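## Task

Close the lid of tip box TB2 and push down its front edge fully so the lid latches, while the lids of the two other boxes stay wide open. The lid must remain shut on its own once the robot is gone, so release it and pull the gripper away at the end.

## Robot and tools

Setup: one six-joint arm with a two-finger parallel gripper works in a physics simulation. Three tip boxes sit loose on a bench mat; identify them by the ID printed on each box, never by bench tape. Boxes must stay flat on the mat, and nothing may be pushed or knocked off the table. Occasionally a held part gets tugged or a loose object gets nudged.

Frames: the scene frame has its origin on the table top below the arm base, +z up, and +y to the left when facing along +x. The base may be slightly tilted. Each result reports end_effector_position (metres) and end_effector_quat_wxyz in this frame; the printed position can be somewhat wrong, more so at long reach. The gripper frame: fingers point along its +z, and they open and close along its y. end_effector_position is the point between the finger pads, roughly 1 cm short of the fingertips.

execute_actions takes "actions", a list holding zero or one item, plus optional "pictures" (boolean). An empty list just reports the state. An action is {"rows": [...], "steps": n}: 1 to 15 rows, n up to 15 control steps of 1/30 s each (default 15); one row per step, and the final row repeats if rows run out. A wait is {"steps": n} with n up to 300, counted from the previous result, so thinking time is included.

A row is seven numbers, each in [-1, 1]: dx, dy, dz, rx, ry, rz, opening. The first six are an offset, not a pose: a target expressed in the gripper's own axes relative to the gripper pose shown in the most recent result (before any such result, or for later calls within one reply, relative to where the robot stands when the action begins). Every row refers to that same base pose; rows do not add up. Scale: 1.0 equals 0.6 m for dx, dy, dz and 180 degrees for rotation; rx, ry, rz form a single rotation vector. All zeros sends the hand back to the base pose rather than holding still. opening is absolute: +1 fully open (0.094 m), -1 closed.

move takes "target", one seven-number row with the same offset convention and frame, and "speed" in m/s (0.002 to 0.5, default 0.25; turning is capped at double that figure in rad/s). It drives a straight-line path lasting 0.5 to 10 s; longer paths stop early. Rotation takes the shorter direction. It does not avoid obstacles, the hand may lag, wander or exceed the speed near full arm extension, and the opening is commanded at the start. Its result adds a "move:" line: done (settled close to target), off_target, moving, held or fault, plus the remaining distance and any limits: paced means the sent pose was clipped; held means a check blocked some steps, after which motion can suddenly speed up.

wait takes "seconds" from 0 to 10 and sends nothing new. zoom_image takes "camera" (cam_head_left, cam_head_right or cam_wrist) and "region" [x0, y0, x1, y1] in pixels from the top-left, no bigger than 504 by 504. Images: cam_head_left and cam_head_right are 672x504, cam_wrist is a 504x504 fisheye. read_manual only returns licence text. finished_scene takes "scene" (integer 1 or 2), ends that scene for good and reports whether the goal was met.

Control behaviour: each step, the commanded pose is limited to 70 mm and 16 degrees away from the measured pose; if both cannot be met, position wins. Joint friction can leave the hand up to about 31 mm off, so tiny moves may do nothing. After an action ends, the arm continues only to the last clipped pose, so check the reported pose and command the remainder. The simulation keeps running while replies are being written. "pose unreachable" means the clearance check altered or blocked a command; HELD marks steps where that happened. "Hand target" shows what the controller is currently driving toward.

Joint positions list waist, shoulder, elbow, wrist pitch, wrist yaw, wrist roll (rad), then the pad gap (m); velocities follow the same order. Ranges: waist -2.618 to 3.054, shoulder 0 to 3.142, elbow 0 to 3.142, wrist pitch -1.571 to 1.571, wrist yaw -1.571 to 1.571, wrist roll -2.094 to 2.094. grip_measured gives finger opening on the command scale; to hold something, command about 0.03 below that reading. Pad force tops out near 50 to 62 N. Joint torque readings carry offsets and noise.

Cautions: because offsets come from the measured hand, repeating a small downward offset on a rigid surface adds no extra force, but on something yielding it keeps pushing in. Faster motion and targets set deeper past contact mean harder impacts; avoid slams, drops and violent shoves. Holding loads warms the motors: MOTOR HOT appears at 75 °C, the arm halts for 10 s at 90 °C, and at 100 °C it loses power and falls. Finish by opening the fingers and lifting clear so the lid stays latched unaided.

Each tool is called after ">>>" as name(argument=value, ...), one argument or row to a line, values as JSON.

## Session

I'll start by looking at the scene.

>>> execute_actions(
  actions=[],
)

Scene clock: 0.00 s of 8400.00 s.
end_effector_position=(+0.1232, +0.2377, +0.2173) grip_measured=+1.000 end_effector_quat_wxyz=(+0.469, -0.357, +0.764, +0.262)
Joint positions: [ 1.335  0.334  0.069 -0.043  0.497  0.185  0.094]
Joint velocities: [-0.012 -0.002 -0.017  0.007 -0.037  0.022  0.   ]
Joint torques (N m, as the arm reports them, + toward a larger angle): no reading
Motor temperatures (°C, as the motors report them): [20 21 23 22 23 20]
Hand target: +0.123, +0.238, +0.217; +0.469, -0.357, +0.764, +0.262

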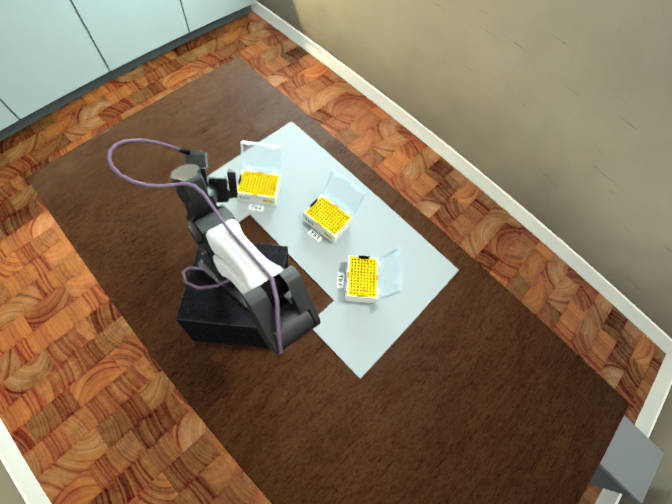

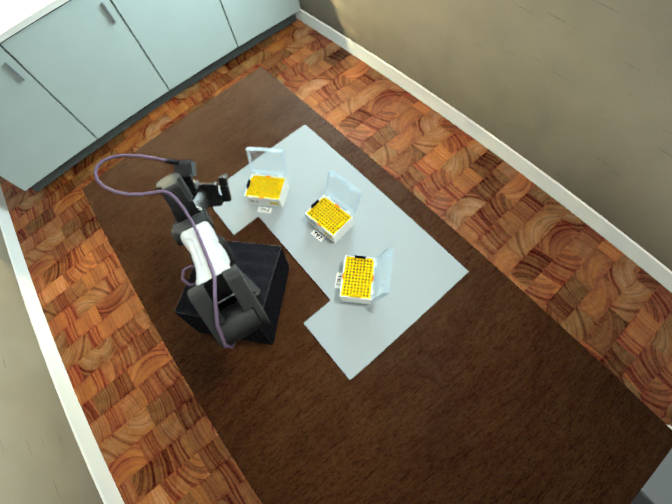

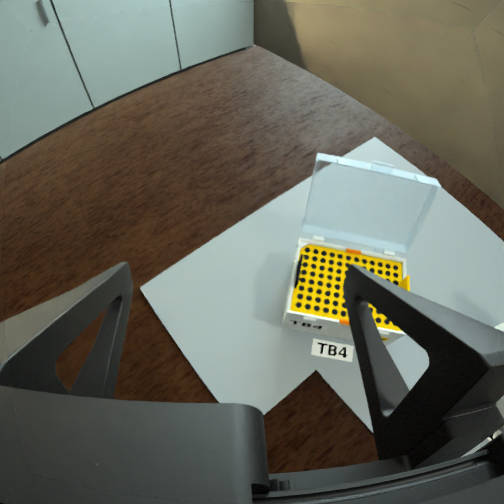

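>>> zoom_image(
  camera="cam_head_left",
  region=[220, 130, 420, 310],
)

>>> zoom_image(
  camera="cam_head_right",
  region=[220, 130, 420, 310],
)

>>> zoom_image(
  camera="cam_wrist",
  region=[270, 140, 450, 370],
)

Region (220, 130, 420, 310) of cam_head_left's 672x504 image, scaled by 2.520, with more detail than that image has; it fills the top 454 rows of this view, and the rest is white.

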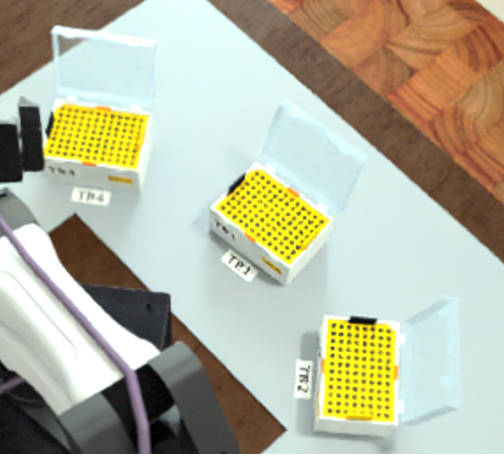

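Region (220, 130, 420, 310) of cam_head_right's 672x504 image, scaled by 2.520, with more detail than that image has; it fills the top 454 rows of this view, and the rest is white.

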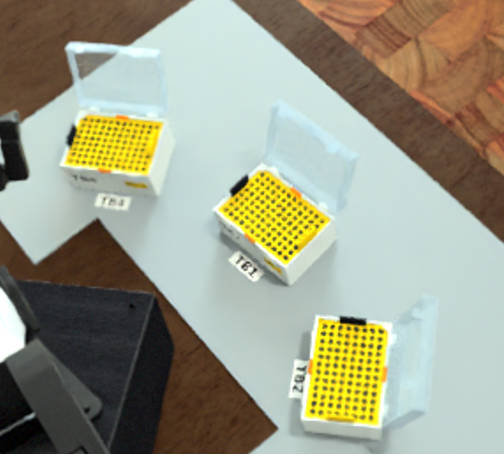

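Region (270, 140, 450, 370) of cam_wrist's 504x504 image, scaled by 2.191, with more detail than that image has; it fills the left 394 columns of this view, and the rest is white.

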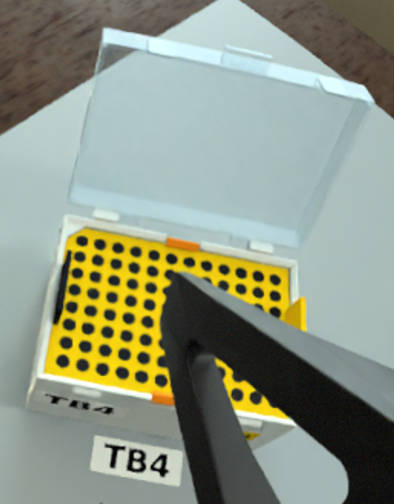

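>>> zoom_image(
  camera="cam_head_left",
  region=[295, 195, 365, 250],
)

>>> zoom_image(
  camera="cam_head_left",
  region=[330, 245, 410, 310],
)

Region (295, 195, 365, 250) of cam_head_left's 672x504 image, scaled by 7.200, with more detail than that image has; it fills the top 396 rows of this view, and the rest is white.

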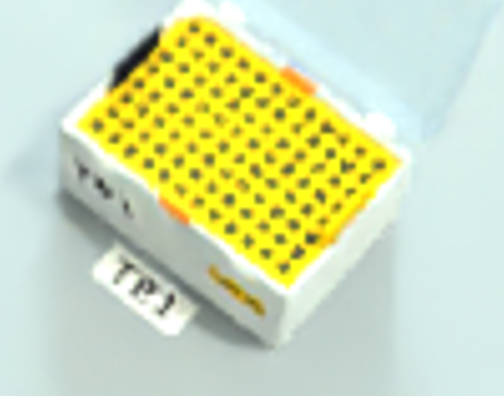

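Region (330, 245, 410, 310) of cam_head_left's 672x504 image, scaled by 6.300, with more detail than that image has; it fills the top 410 rows of this view, and the rest is white.

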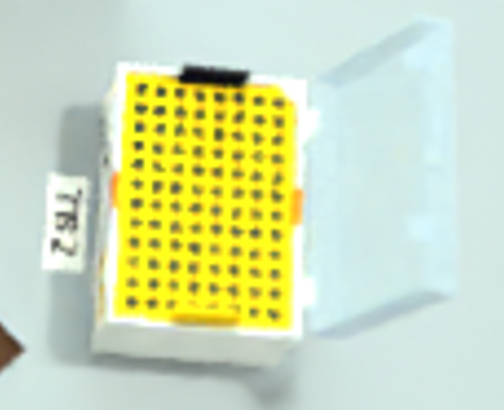

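>>> move(
  target=[-0.0404, -0.5184, -0.3987, 0.4406, 0.0857, 0.3187, 1.0],
  speed=0.25,
)

Scene clock: 36.63 s of 8400.00 s.
end_effector_position=(+0.2488, -0.1151, +0.3105) grip_measured=+1.000 end_effector_quat_wxyz=(+0.306, +0.350, +0.877, -0.123)
Joint positions: [-0.651  0.912  0.908 -0.862  0.015  0.28   0.094]
Joint velocities: [-0.002  0.007 -0.007  0.007 -0.037  0.095  0.   ]
Joint torques (N m, as the arm reports them, + toward a larger angle): [-1.53 -1.09 10.15  1.7   0.25  0.02]
Motor temperatures (°C, as the motors report them): [20 21 29 26 23 20]
Hand target: +0.250, -0.120, +0.315; +0.307, +0.359, +0.872, -0.130
Off the commanded pose: 0.011 m, 2 deg.
After step 90, 29.67 s passed at rest.
move: off_target

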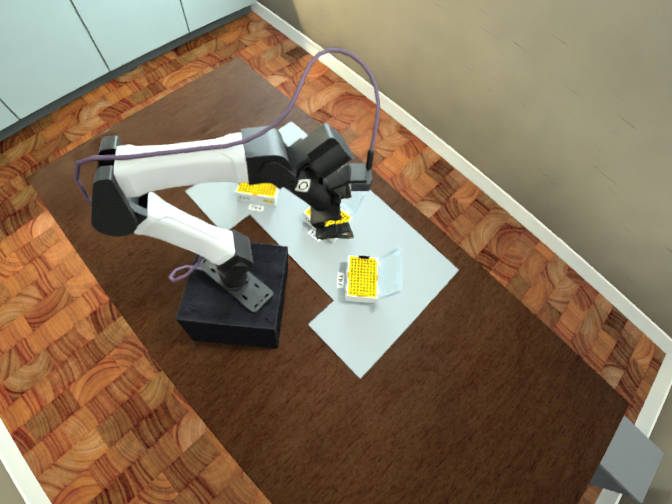

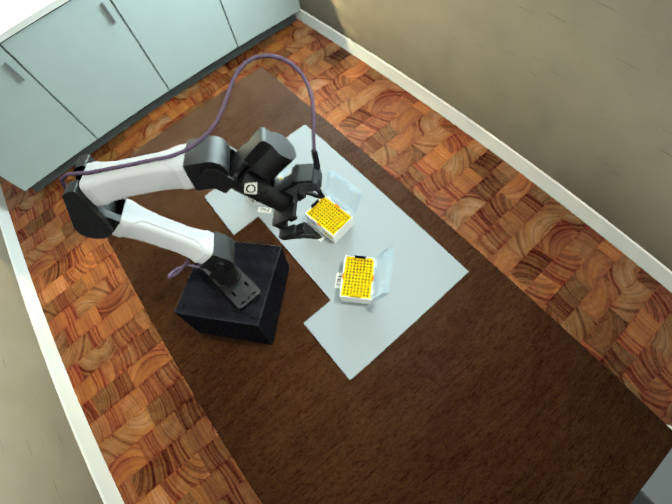

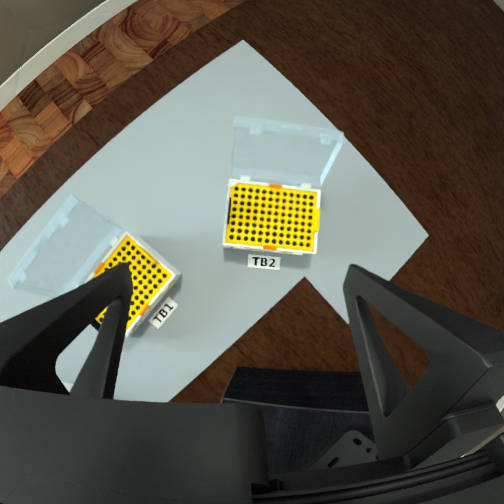

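>>> zoom_image(
  camera="cam_wrist",
  region=[210, 110, 350, 280],
)

>>> zoom_image(
  camera="cam_wrist",
  region=[0, 180, 200, 350],
)

Region (210, 110, 350, 280) of cam_wrist's 504x504 image, scaled by 2.965, with more detail than that image has; it fills the left 415 columns of this view, and the rest is white.

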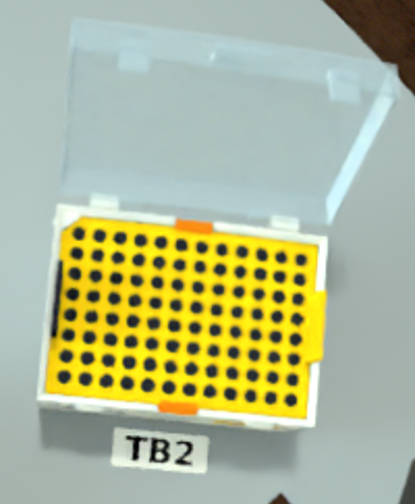

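Region (0, 180, 200, 350) of cam_wrist's 504x504 image, scaled by 2.520, with more detail than that image has; it fills the top 428 rows of this view, and the rest is white.

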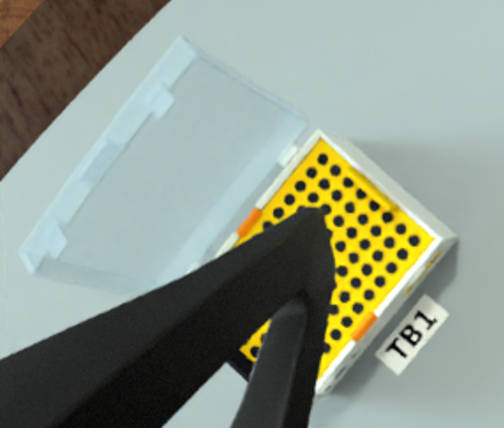

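>>> move(
  target=[0.1007, -0.003, 0.005, 0, -0.1667, 0, 1.0],
  speed=0.25,
)

Scene clock: 58.43 s of 8400.00 s.
end_effector_position=(+0.2170, -0.0845, +0.2799) grip_measured=+1.000 end_effector_quat_wxyz=(+0.528, +0.307, +0.764, -0.208)
Joint positions: [-0.096  0.253  0.306 -0.496  0.665  0.471  0.094]
Joint velocities: [-0.007 -0.017 -0.012  0.037  0.007  0.037  0.   ]
Joint torques (N m, as the arm reports them, + toward a larger angle): [0.31 0.26 6.6  2.02 0.34 0.04]
Motor temperatures (°C, as the motors report them): [20 21 32 26 23 20]
Hand target: +0.215, -0.085, +0.271; +0.523, +0.307, +0.767, -0.211
Off the commanded pose: 0.010 m, 1 deg.
After step 90, 16.97 s passed at rest.
move: done

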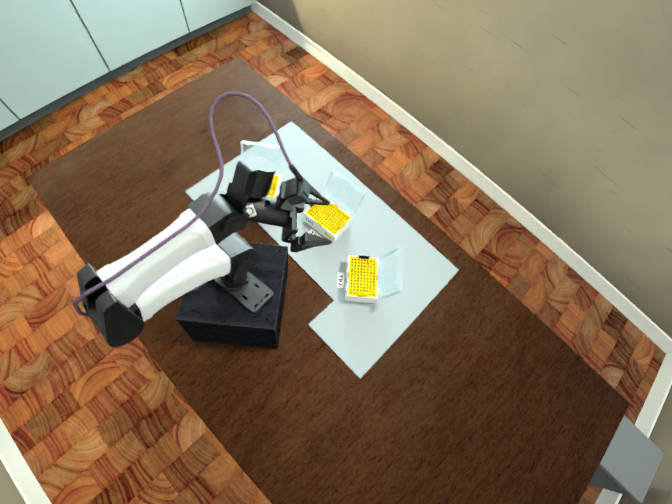

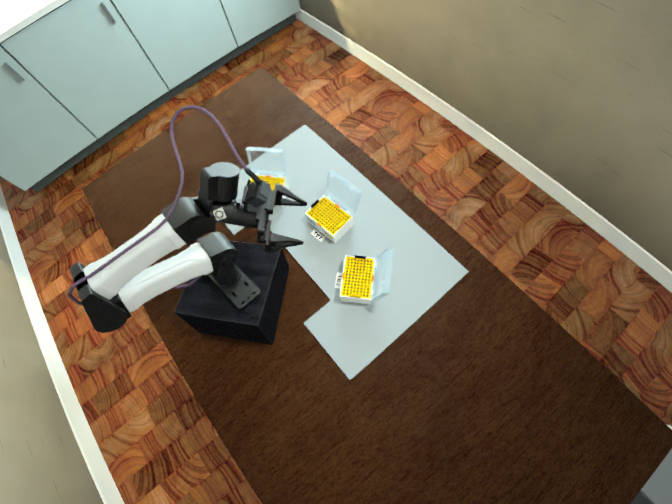

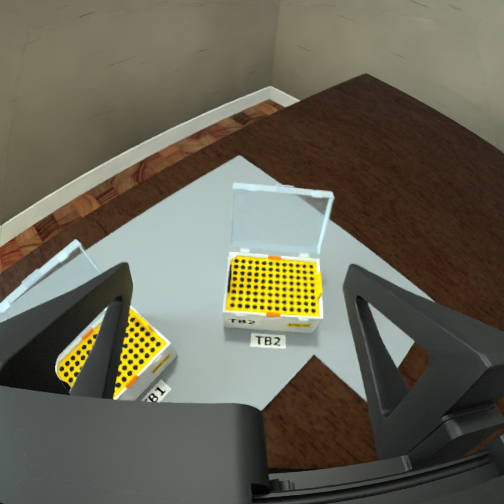

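>>> zoom_image(
  camera="cam_wrist",
  region=[210, 170, 350, 360],
)

Region (210, 170, 350, 360) of cam_wrist's 504x504 image, scaled by 2.653, with more detail than that image has; it fills the left 371 columns of this view, and the rest is white.

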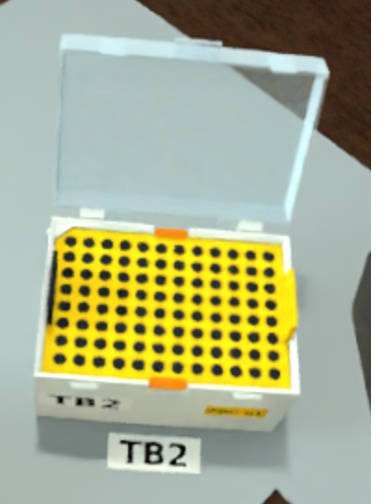

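>>> move(
  target=[0.003, -0.0645, 0.319, -0.2793, 0.3102, -0.4083, 1.0],
  speed=0.25,
)

Scene clock: 88.43 s of 8400.00 s.
end_effector_position=(+0.3180, -0.2336, +0.2124) grip_measured=+1.000 end_effector_quat_wxyz=(+0.008, -0.347, +0.938, -0.001)
Joint positions: [-0.867  2.01   1.703 -1.238 -0.184 -1.457  0.094]
Joint velocities: [-0.007 -0.002 -0.017  0.037 -0.051  0.007  0.   ]
Joint torques (N m, as the arm reports them, + toward a larger angle): [-1.43 -9.21  9.02  0.28 -0.02 -0.1 ]
Motor temperatures (°C, as the motors report them): [20 22 31 28 23 20]
Hand target: +0.320, -0.233, +0.209; +0.000, -0.354, +0.935, +0.003
Off the commanded pose: 0.004 m, 1 deg.
After step 90, 22.67 s passed at rest.
move: done

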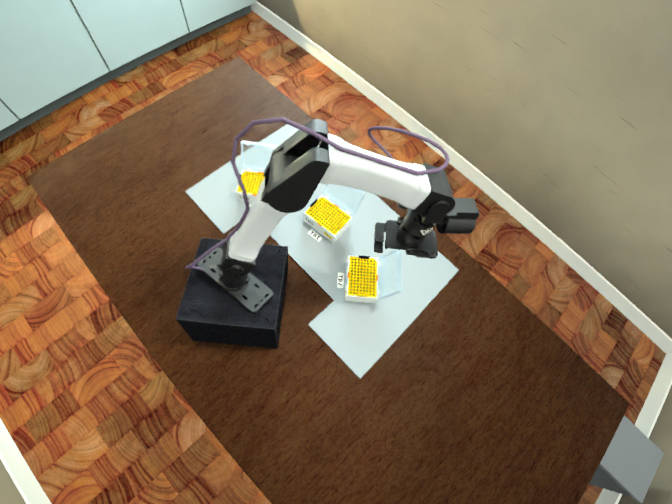

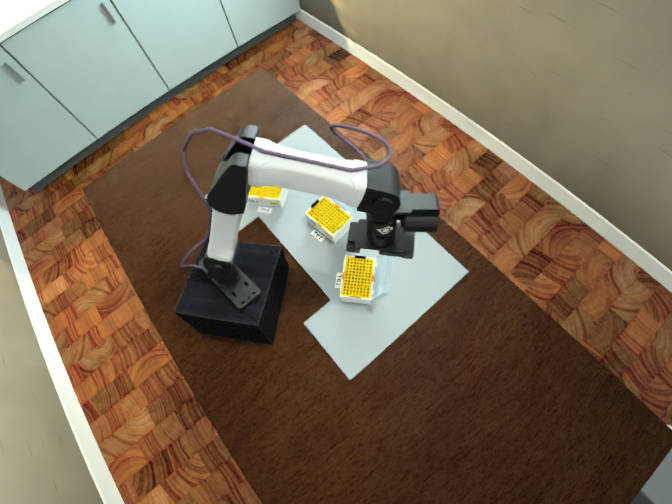

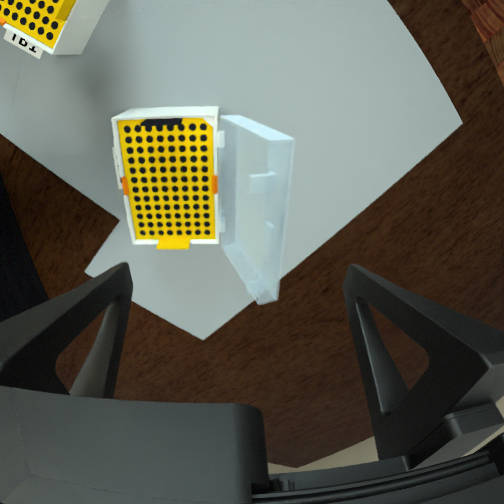

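>>> move(
  target=[0.025, 0, 0.185, 0, 0, 0, 1.0],
  speed=0.12,
)

Scene clock: 93.47 s of 8400.00 s.
end_effector_position=(+0.3136, -0.2499, +0.1132) grip_measured=+1.000 end_effector_quat_wxyz=(+0.015, -0.347, +0.938, -0.015)
Joint positions: [-0.862  2.113  1.446 -0.845 -0.183 -1.446  0.094]
Joint velocities: [ 0.012  0.007  0.002  0.066 -0.051 -0.007  0.   ]
Joint torques (N m, as the arm reports them, + toward a larger angle): [ -1.51 -10.05   4.86   0.51  -0.06   0.03]
Motor temperatures (°C, as the motors report them): [20 23 32 27 23 20]
Hand target: +0.309, -0.243, +0.102; +0.008, -0.347, +0.938, -0.001
Off the commanded pose: 0.015 m, 2 deg.
After step 90, 0.53 s passed at rest.
move: off_target

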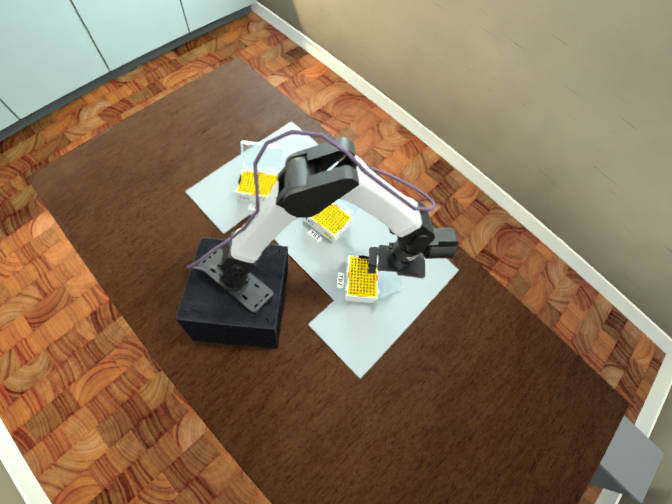

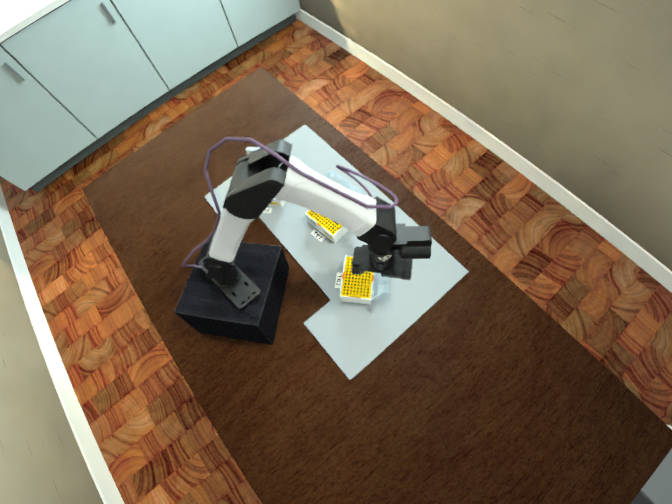

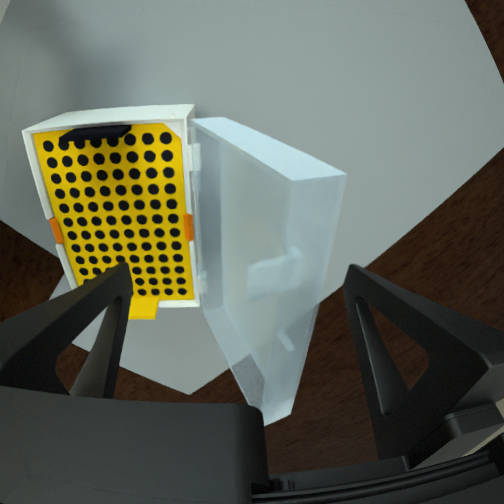

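>>> execute_actions(
  actions=[
    {"rows": [[0,0,0.005,0,0,0,0.93],[0,0,0.01,0,0,0,0.86],[0,0,0.015,0,0,0,0.79],[0,0,0.02,0,0,0,0.72],[0,0,0.025,0,0,0,0.65],[0,0,0.03,0,0,0,0.58],[0,0,0.03,0,0,0,0.51],[0,0,0.03,0,0,0,0.45],[0,0,0.03,0,0,0,0.39],[0,0,0.03,0,0,0,0.33],[0,0,0.03,0,0,0,0.27],[0,0,0.03,0,0,0,0.22],[0,0,0.03,0,0,0,0.17],[0,0,0.03,0,0,0,0.13],[0,0,0.03,0,0,0,0.1]], "steps": 15},
  ],
)

Scene clock: 103.20 s of 8400.00 s.
end_effector_position=(+0.3220, -0.2575, +0.1140) grip_measured=+0.116 end_effector_quat_wxyz=(+0.026, -0.350, +0.936, -0.035)
Joint positions: [-0.862  2.113  1.446 -0.798 -0.183 -1.444  0.052]
Joint velocities: [ 0.007 -0.007 -0.002 -0.022 -0.007  0.037 -0.03 ]
Joint torques (N m, as the arm reports them, + toward a larger angle): [-1.7  -9.01  4.82  0.66 -0.05  0.  ]
Motor temperatures (°C, as the motors report them): [20 25 31 26 23 20]
Hand target: +0.314, -0.250, +0.096; +0.015, -0.347, +0.937, -0.015
Off the commanded pose: 0.022 m, 3 deg.
Steps of this call (steps 1 to 90: nothing new was sent; then 6.23 s passed at rest; steps 91 to 105: all 15 steps of this action). Readings (end_effector_position):
91: (+0.3138, -0.2501, +0.1133)
92: (+0.3140, -0.2503, +0.1133)
94: (+0.3152, -0.2514, +0.1133)
98: (+0.3193, -0.2551, +0.1137)
105: the state above

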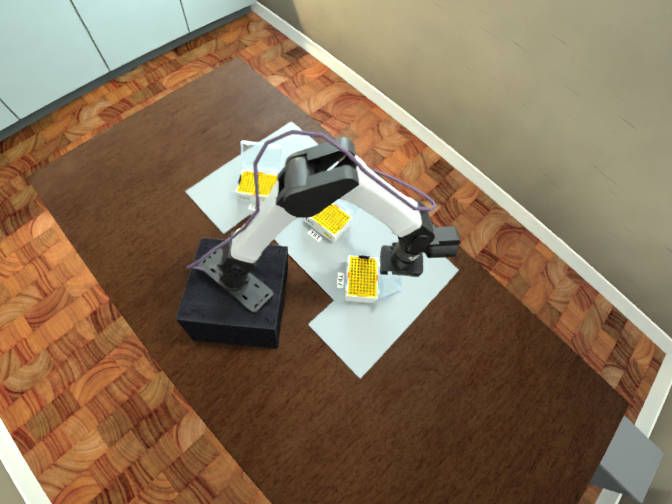

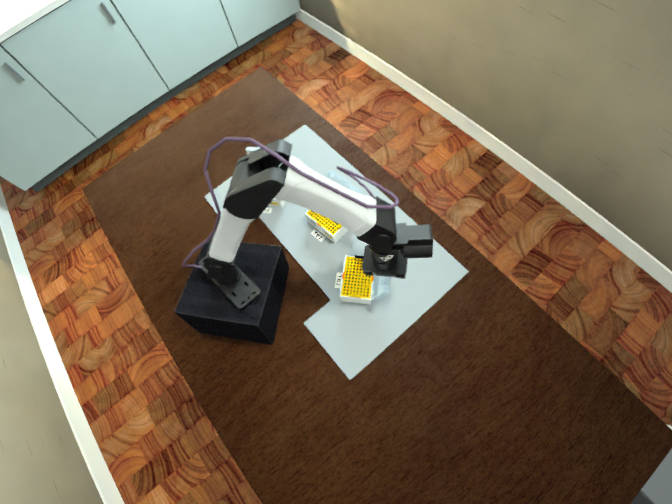

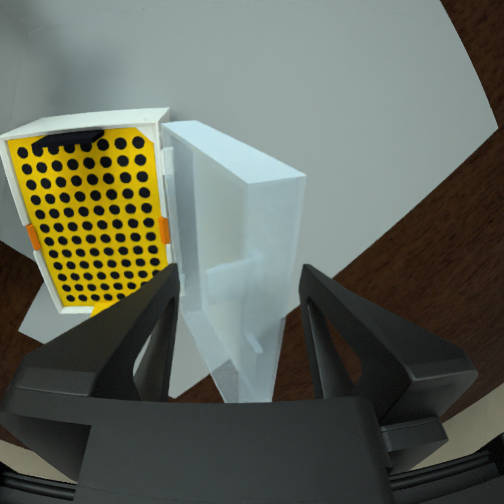

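>>> move(
  target=[0, 0.105, 0.015, -0.0267, 0, 0, 0.1],
  speed=0.04,
)

Scene clock: 107.57 s of 8400.00 s.
end_effector_position=(+0.2832, -0.2189, +0.1019) grip_measured=+0.101 end_effector_quat_wxyz=(+0.009, -0.349, +0.937, -0.002)
Joint positions: [-0.85   2.012  1.238 -0.766 -0.183 -1.443  0.052]
Joint velocities: [ 0.012 -0.012 -0.017  0.007  0.022 -0.022 -0.   ]
Joint torques (N m, as the arm reports them, + toward a larger angle): [ -1.28 -10.93   4.3    0.49  -0.14   0.04]
Motor temperatures (°C, as the motors report them): [20 26 31 26 23 20]
Hand target: +0.282, -0.210, +0.099; +0.011, -0.351, +0.936, +0.004
Off the commanded pose: 0.009 m, 1 deg.
move: done

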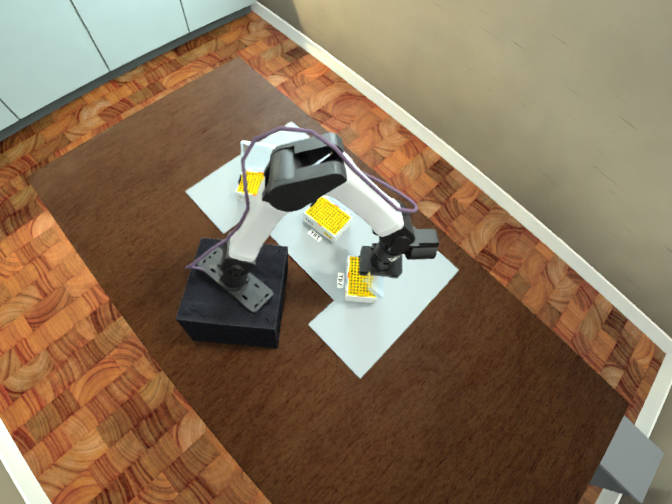

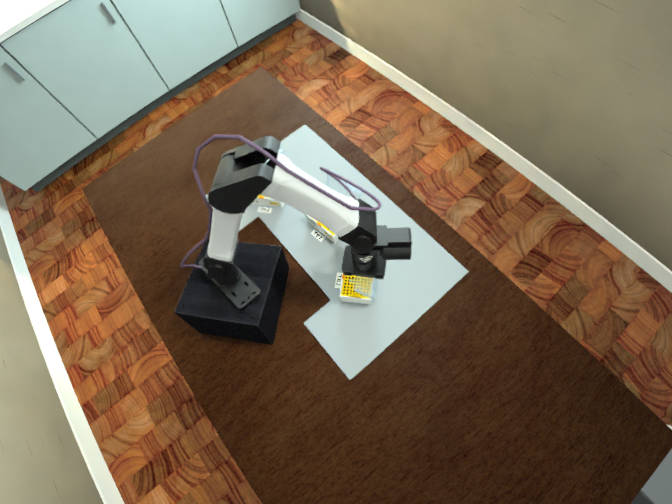

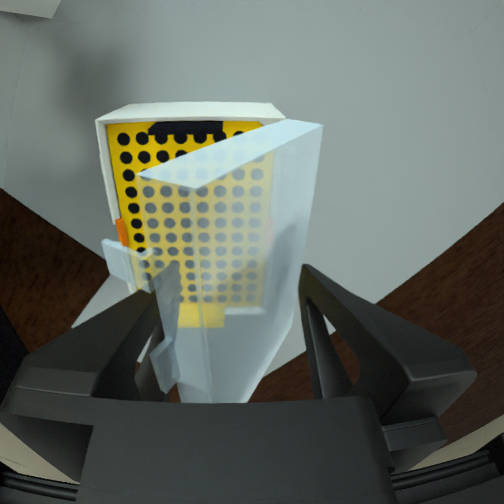

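>>> execute_actions(
  actions=[
    {"rows": [[0,0,0,0,0,0,0.14],[0,0,0,0,0,0,0.19],[0,0,0,0,0,0,0.25],[0,0,0,0,0,0,0.31],[0,0,0,0,0,0,0.37],[0,0,0,0,0,0,0.43],[0,0,0,0,0,0,0.49],[0,0,0,0,0,0,0.55],[0,0,0,0,0,0,0.61],[0,0,0,0,0,0,0.67],[0,0,0,0,0,0,0.73],[0,0,0,0,0,0,0.79],[0,0,0,0,0,0,0.85],[0,0,0,0,0,0,0.91],[0,0,0,0,0,0,0.97]], "steps": 15},
  ],
)

Scene clock: 111.33 s of 8400.00 s.
end_effector_position=(+0.2832, -0.2189, +0.1019) grip_measured=+0.942 end_effector_quat_wxyz=(+0.009, -0.349, +0.937, -0.002)
Joint positions: [-0.85   2.012  1.238 -0.766 -0.183 -1.443  0.091]
Joint velocities: [ 0.007  0.002  0.002 -0.007 -0.051 -0.051  0.053]
Joint torques (N m, as the arm reports them, + toward a larger angle): [ -2.13 -10.09   6.41   0.4   -0.07  -0.05]
Motor temperatures (°C, as the motors report them): [20 27 30 25 23 20]
Hand target: +0.283, -0.219, +0.102; +0.008, -0.349, +0.937, -0.002
Off the commanded pose: 0.000 m, 0 deg.
Steps of this call (steps 1 to 90: nothing new was sent; then 0.27 s passed at rest; steps 91 to 105: all 15 steps of this action). Readings (end_effector_position):
91: (+0.2832, -0.2189, +0.1019)
92: (+0.2832, -0.2189, +0.1019)
94: (+0.2832, -0.2189, +0.1019)
98: (+0.2832, -0.2189, +0.1019)
105: the state above

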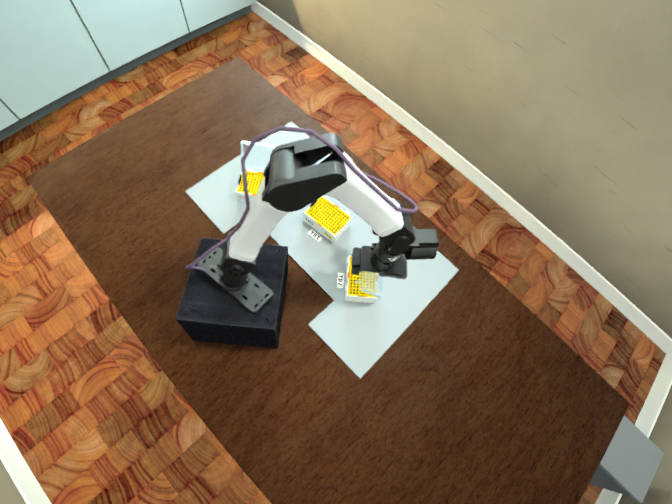

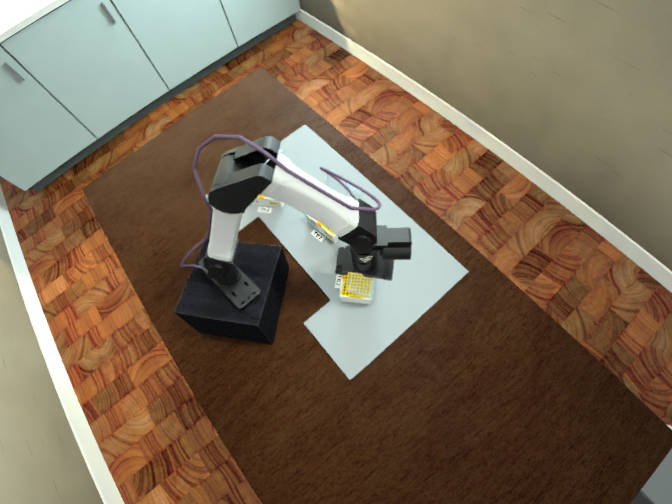

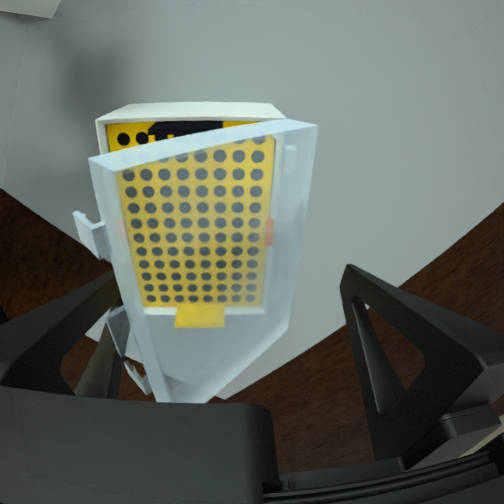

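>>> move(
  target=[0, 0.06, 0.0, 0, 0, 0, 1.0],
  speed=0.025,
)

Scene clock: 114.60 s of 8400.00 s.
end_effector_position=(+0.2619, -0.1993, +0.1042) grip_measured=+1.000 end_effector_quat_wxyz=(+0.010, -0.346, +0.938, -0.005)
Joint positions: [-0.85   1.908  1.094 -0.719 -0.183 -1.435  0.094]
Joint velocities: [ 0.032 -0.012 -0.007 -0.007  0.022 -0.007  0.   ]
Joint torques (N m, as the arm reports them, + toward a larger angle): [ -0.95 -10.07   4.09   0.52  -0.06   0.02]
Motor temperatures (°C, as the motors report them): [20 28 30 25 23 20]
Hand target: +0.260, -0.192, +0.101; +0.008, -0.349, +0.937, -0.002
Off the commanded pose: 0.008 m, 1 deg.
move: done

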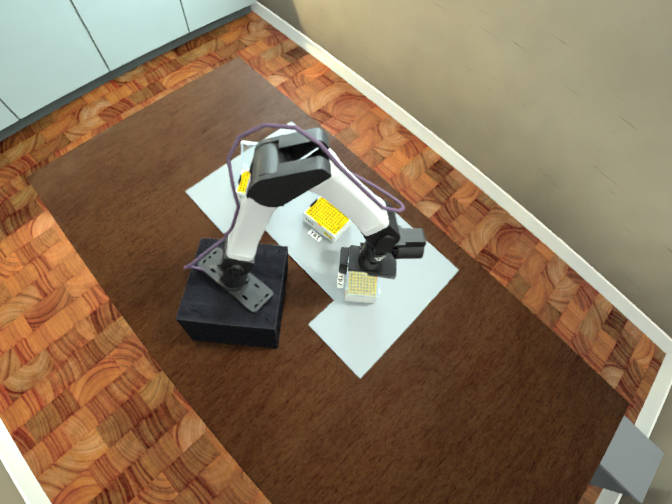

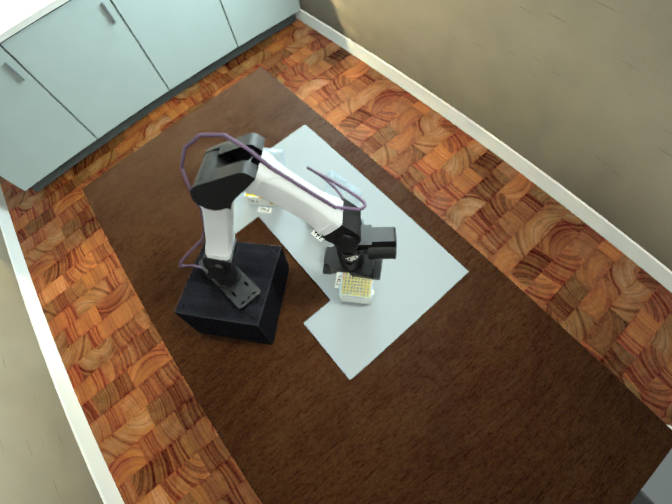

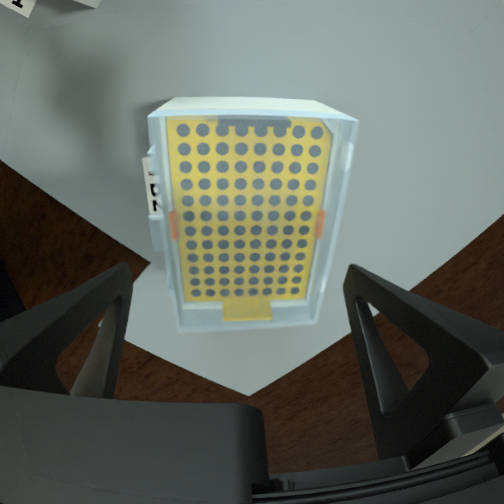

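>>> execute_actions(
  actions=[
    {"rows": [[0,0,-0.015,0,0,0,1],[0,0,-0.03,0,0,0,1],[0,0.005,-0.045,0,0,0,1],[0,0.01,-0.05,0,0,0,1],[0,0.015,-0.05,0,0,0,1],[0,0.02,-0.05,0,0,0,1],[0,0.025,-0.05,0,0,0,0.8],[0,0.03,-0.05,0,0,0,0.6],[0,0.035,-0.05,0,0,0,0.4],[0,0.04,-0.05,0,0,0,0.1],[0,0.045,-0.05,0,0,0,-0.2],[0,0.05,-0.05,0,0,0,-0.5],[0,0.052,-0.05,0,0,0,-0.8],[0,0.052,-0.05,0,0,0,-1],[0,0.052,-0.05,0,0,0,-1]], "steps": 15},
  ],
)

Scene clock: 119.93 s of 8400.00 s.
end_effector_position=(+0.2518, -0.1837, +0.1381) grip_measured=-0.958 end_effector_quat_wxyz=(+0.017, -0.349, +0.937, -0.018)
Joint positions: [-0.853  1.754  1.044 -0.793 -0.183 -1.44   0.002]
Joint velocities: [-0.007 -0.022 -0.168 -0.022 -0.066  0.051 -0.062]
Joint torques (N m, as the arm reports them, + toward a larger angle): [-1.88 -8.74  4.9   0.47 -0.06 -0.05]
Motor temperatures (°C, as the motors report them): [20 29 30 25 23 20]
Hand target: +0.241, -0.176, +0.134; +0.010, -0.346, +0.938, -0.004
Off the commanded pose: 0.014 m, 2 deg.
Steps of this call (steps 1 to 90: nothing new was sent; then 1.83 s passed at rest; steps 91 to 105: all 15 steps of this action). Readings (end_effector_position):
91: (+0.2620, -0.1993, +0.1042)
92: (+0.2611, -0.1984, +0.1051)
94: (+0.2585, -0.1951, +0.1115)
98: (+0.2608, -0.1935, +0.1313)
105: the state above

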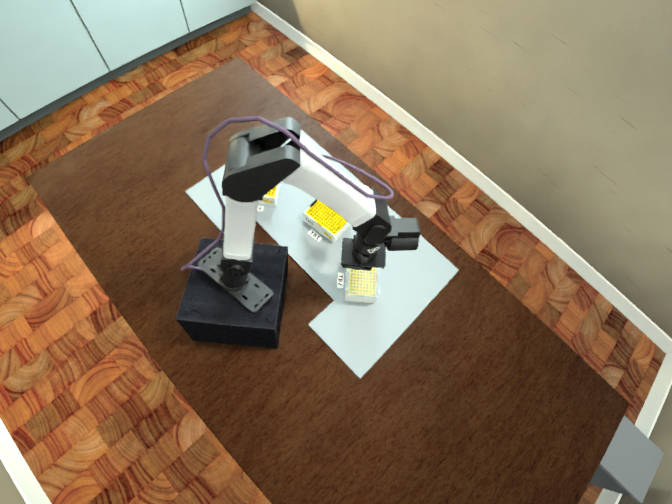

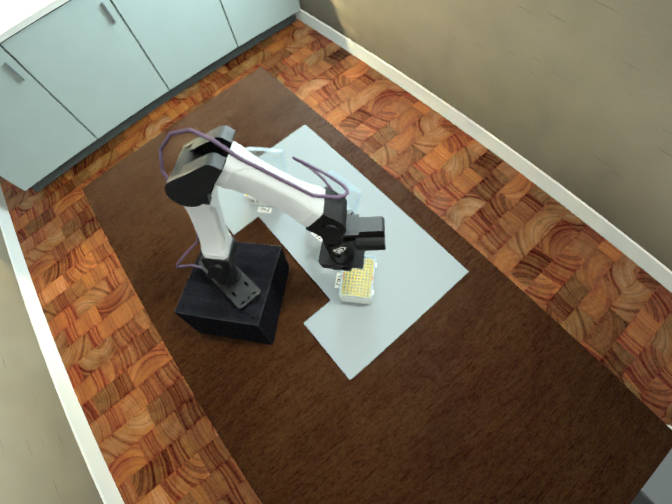

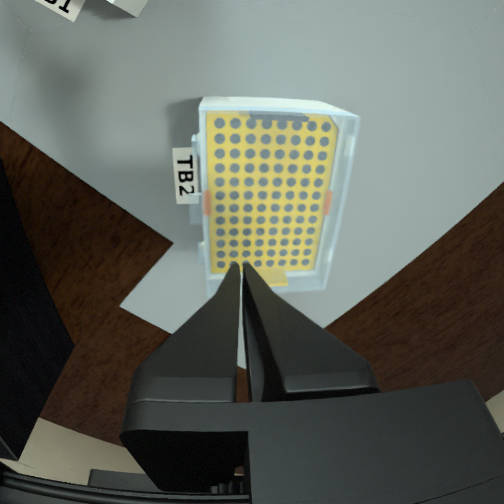

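>>> move(
  target=[0.0057, 0.0223, 0.0623, -0.0145, 0, 0, -1],
  speed=0.06,
)

Scene clock: 124.13 s of 8400.00 s.
end_effector_position=(+0.2474, -0.1859, +0.1113) grip_measured=-0.989 end_effector_quat_wxyz=(+0.015, -0.348, +0.937, -0.014)
Joint positions: [-0.853  1.812  0.993 -0.694 -0.183 -1.44   0.001]
Joint velocities: [-0.017 -0.002  0.002  0.022 -0.022 -0.037 -0.001]
Joint torques (N m, as the arm reports them, + toward a larger angle): [-0.77 -6.84  4.34  0.56 -0.11  0.02]
Motor temperatures (°C, as the motors report them): [20 29 30 25 23 20]
Hand target: +0.242, -0.176, +0.100; +0.009, -0.349, +0.937, +0.003
Off the commanded pose: 0.015 m, 2 deg.
After step 90, 0.10 s passed at rest.
move: off_target

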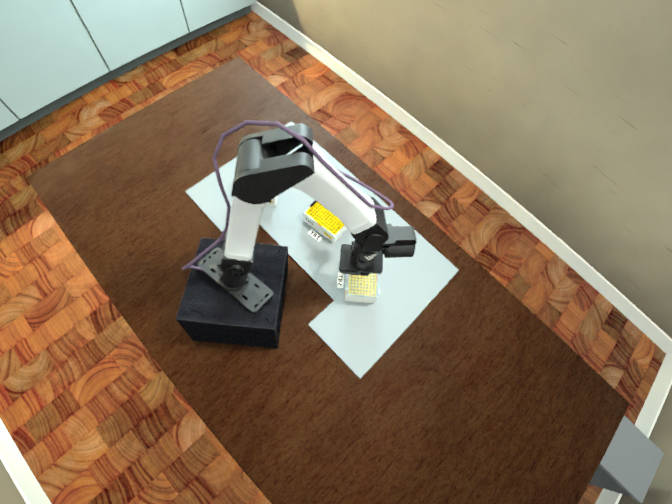

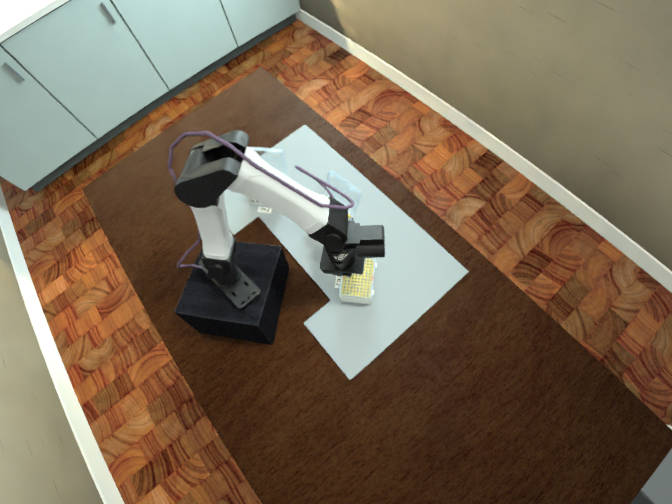

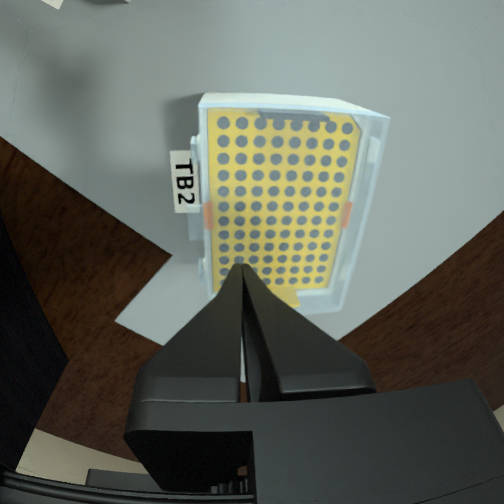

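>>> move(
  target=[0, 0.03, 0.058, -0.011, 0, 0, -1],
  speed=0.025,
)

Scene clock: 127.37 s of 8400.00 s.
end_effector_position=(+0.2444, -0.1819, +0.0875) grip_measured=-0.989 end_effector_quat_wxyz=(+0.016, -0.349, +0.937, -0.015)
Joint positions: [-0.837  1.851  0.93  -0.586 -0.183 -1.424  0.001]
Joint velocities: [-0.032 -0.007  0.007 -0.037 -0.007  0.022  0.001]
Joint torques (N m, as the arm reports them, + toward a larger angle): [-0.98 -6.7   3.8   0.57 -0.09  0.01]
Motor temperatures (°C, as the motors report them): [20 29 29 25 23 20]
Hand target: +0.237, -0.173, +0.076; +0.009, -0.348, +0.937, +0.002
Off the commanded pose: 0.017 m, 2 deg.
move: off_target

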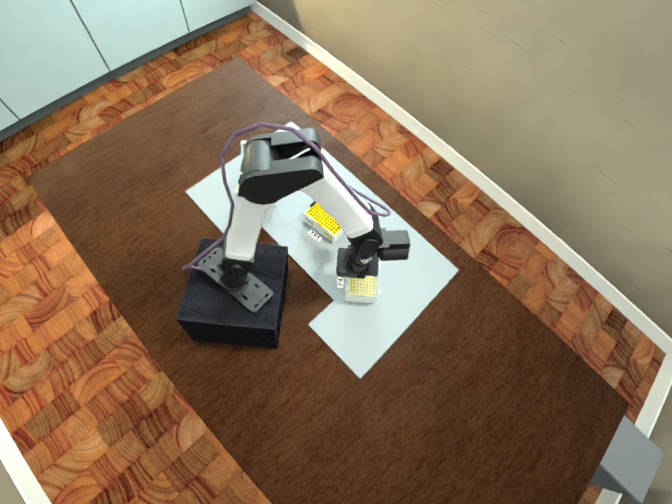

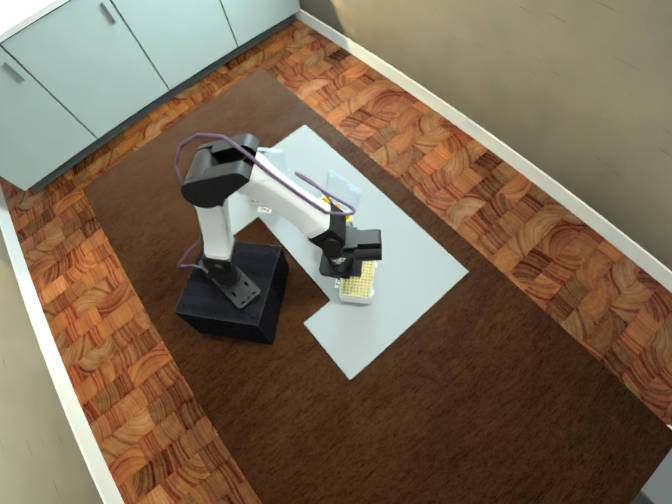

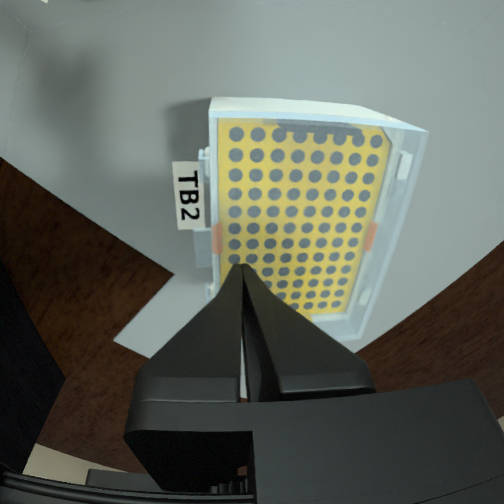

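>>> move(
  target=[0, 0.02, 0.04, -0.011, 0, 0, -1],
  speed=0.02,
)

Scene clock: 129.77 s of 8400.00 s.
end_effector_position=(+0.2491, -0.1863, +0.0811) grip_measured=-0.989 end_effector_quat_wxyz=(+0.021, -0.350, +0.936, -0.024)
Joint positions: [-0.834  1.873  0.926 -0.539 -0.183 -1.42   0.001]
Joint velocities: [ 0.002 -0.017 -0.002  0.007  0.007  0.007 -0.001]
Joint torques (N m, as the arm reports them, + toward a larger angle): [-0.67 -5.89  2.86  0.69 -0.09  0.02]
Motor temperatures (°C, as the motors report them): [20 29 29 25 23 20]
Hand target: +0.237, -0.173, +0.065; +0.010, -0.349, +0.937, +0.001
Off the commanded pose: 0.025 m, 3 deg.
move: off_target

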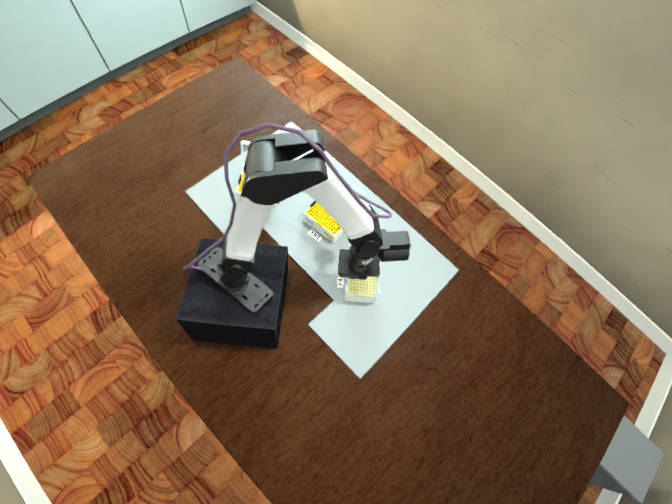

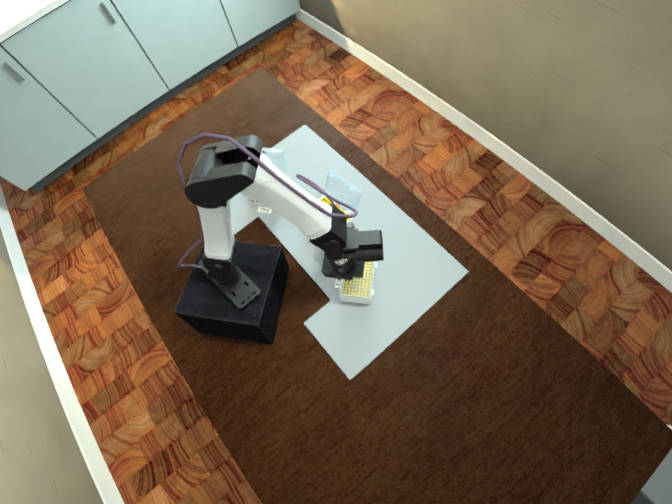

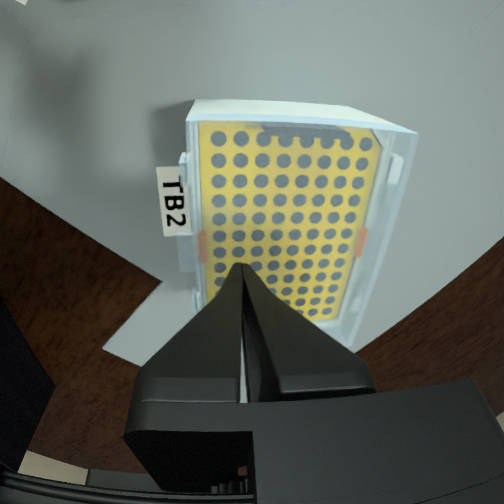

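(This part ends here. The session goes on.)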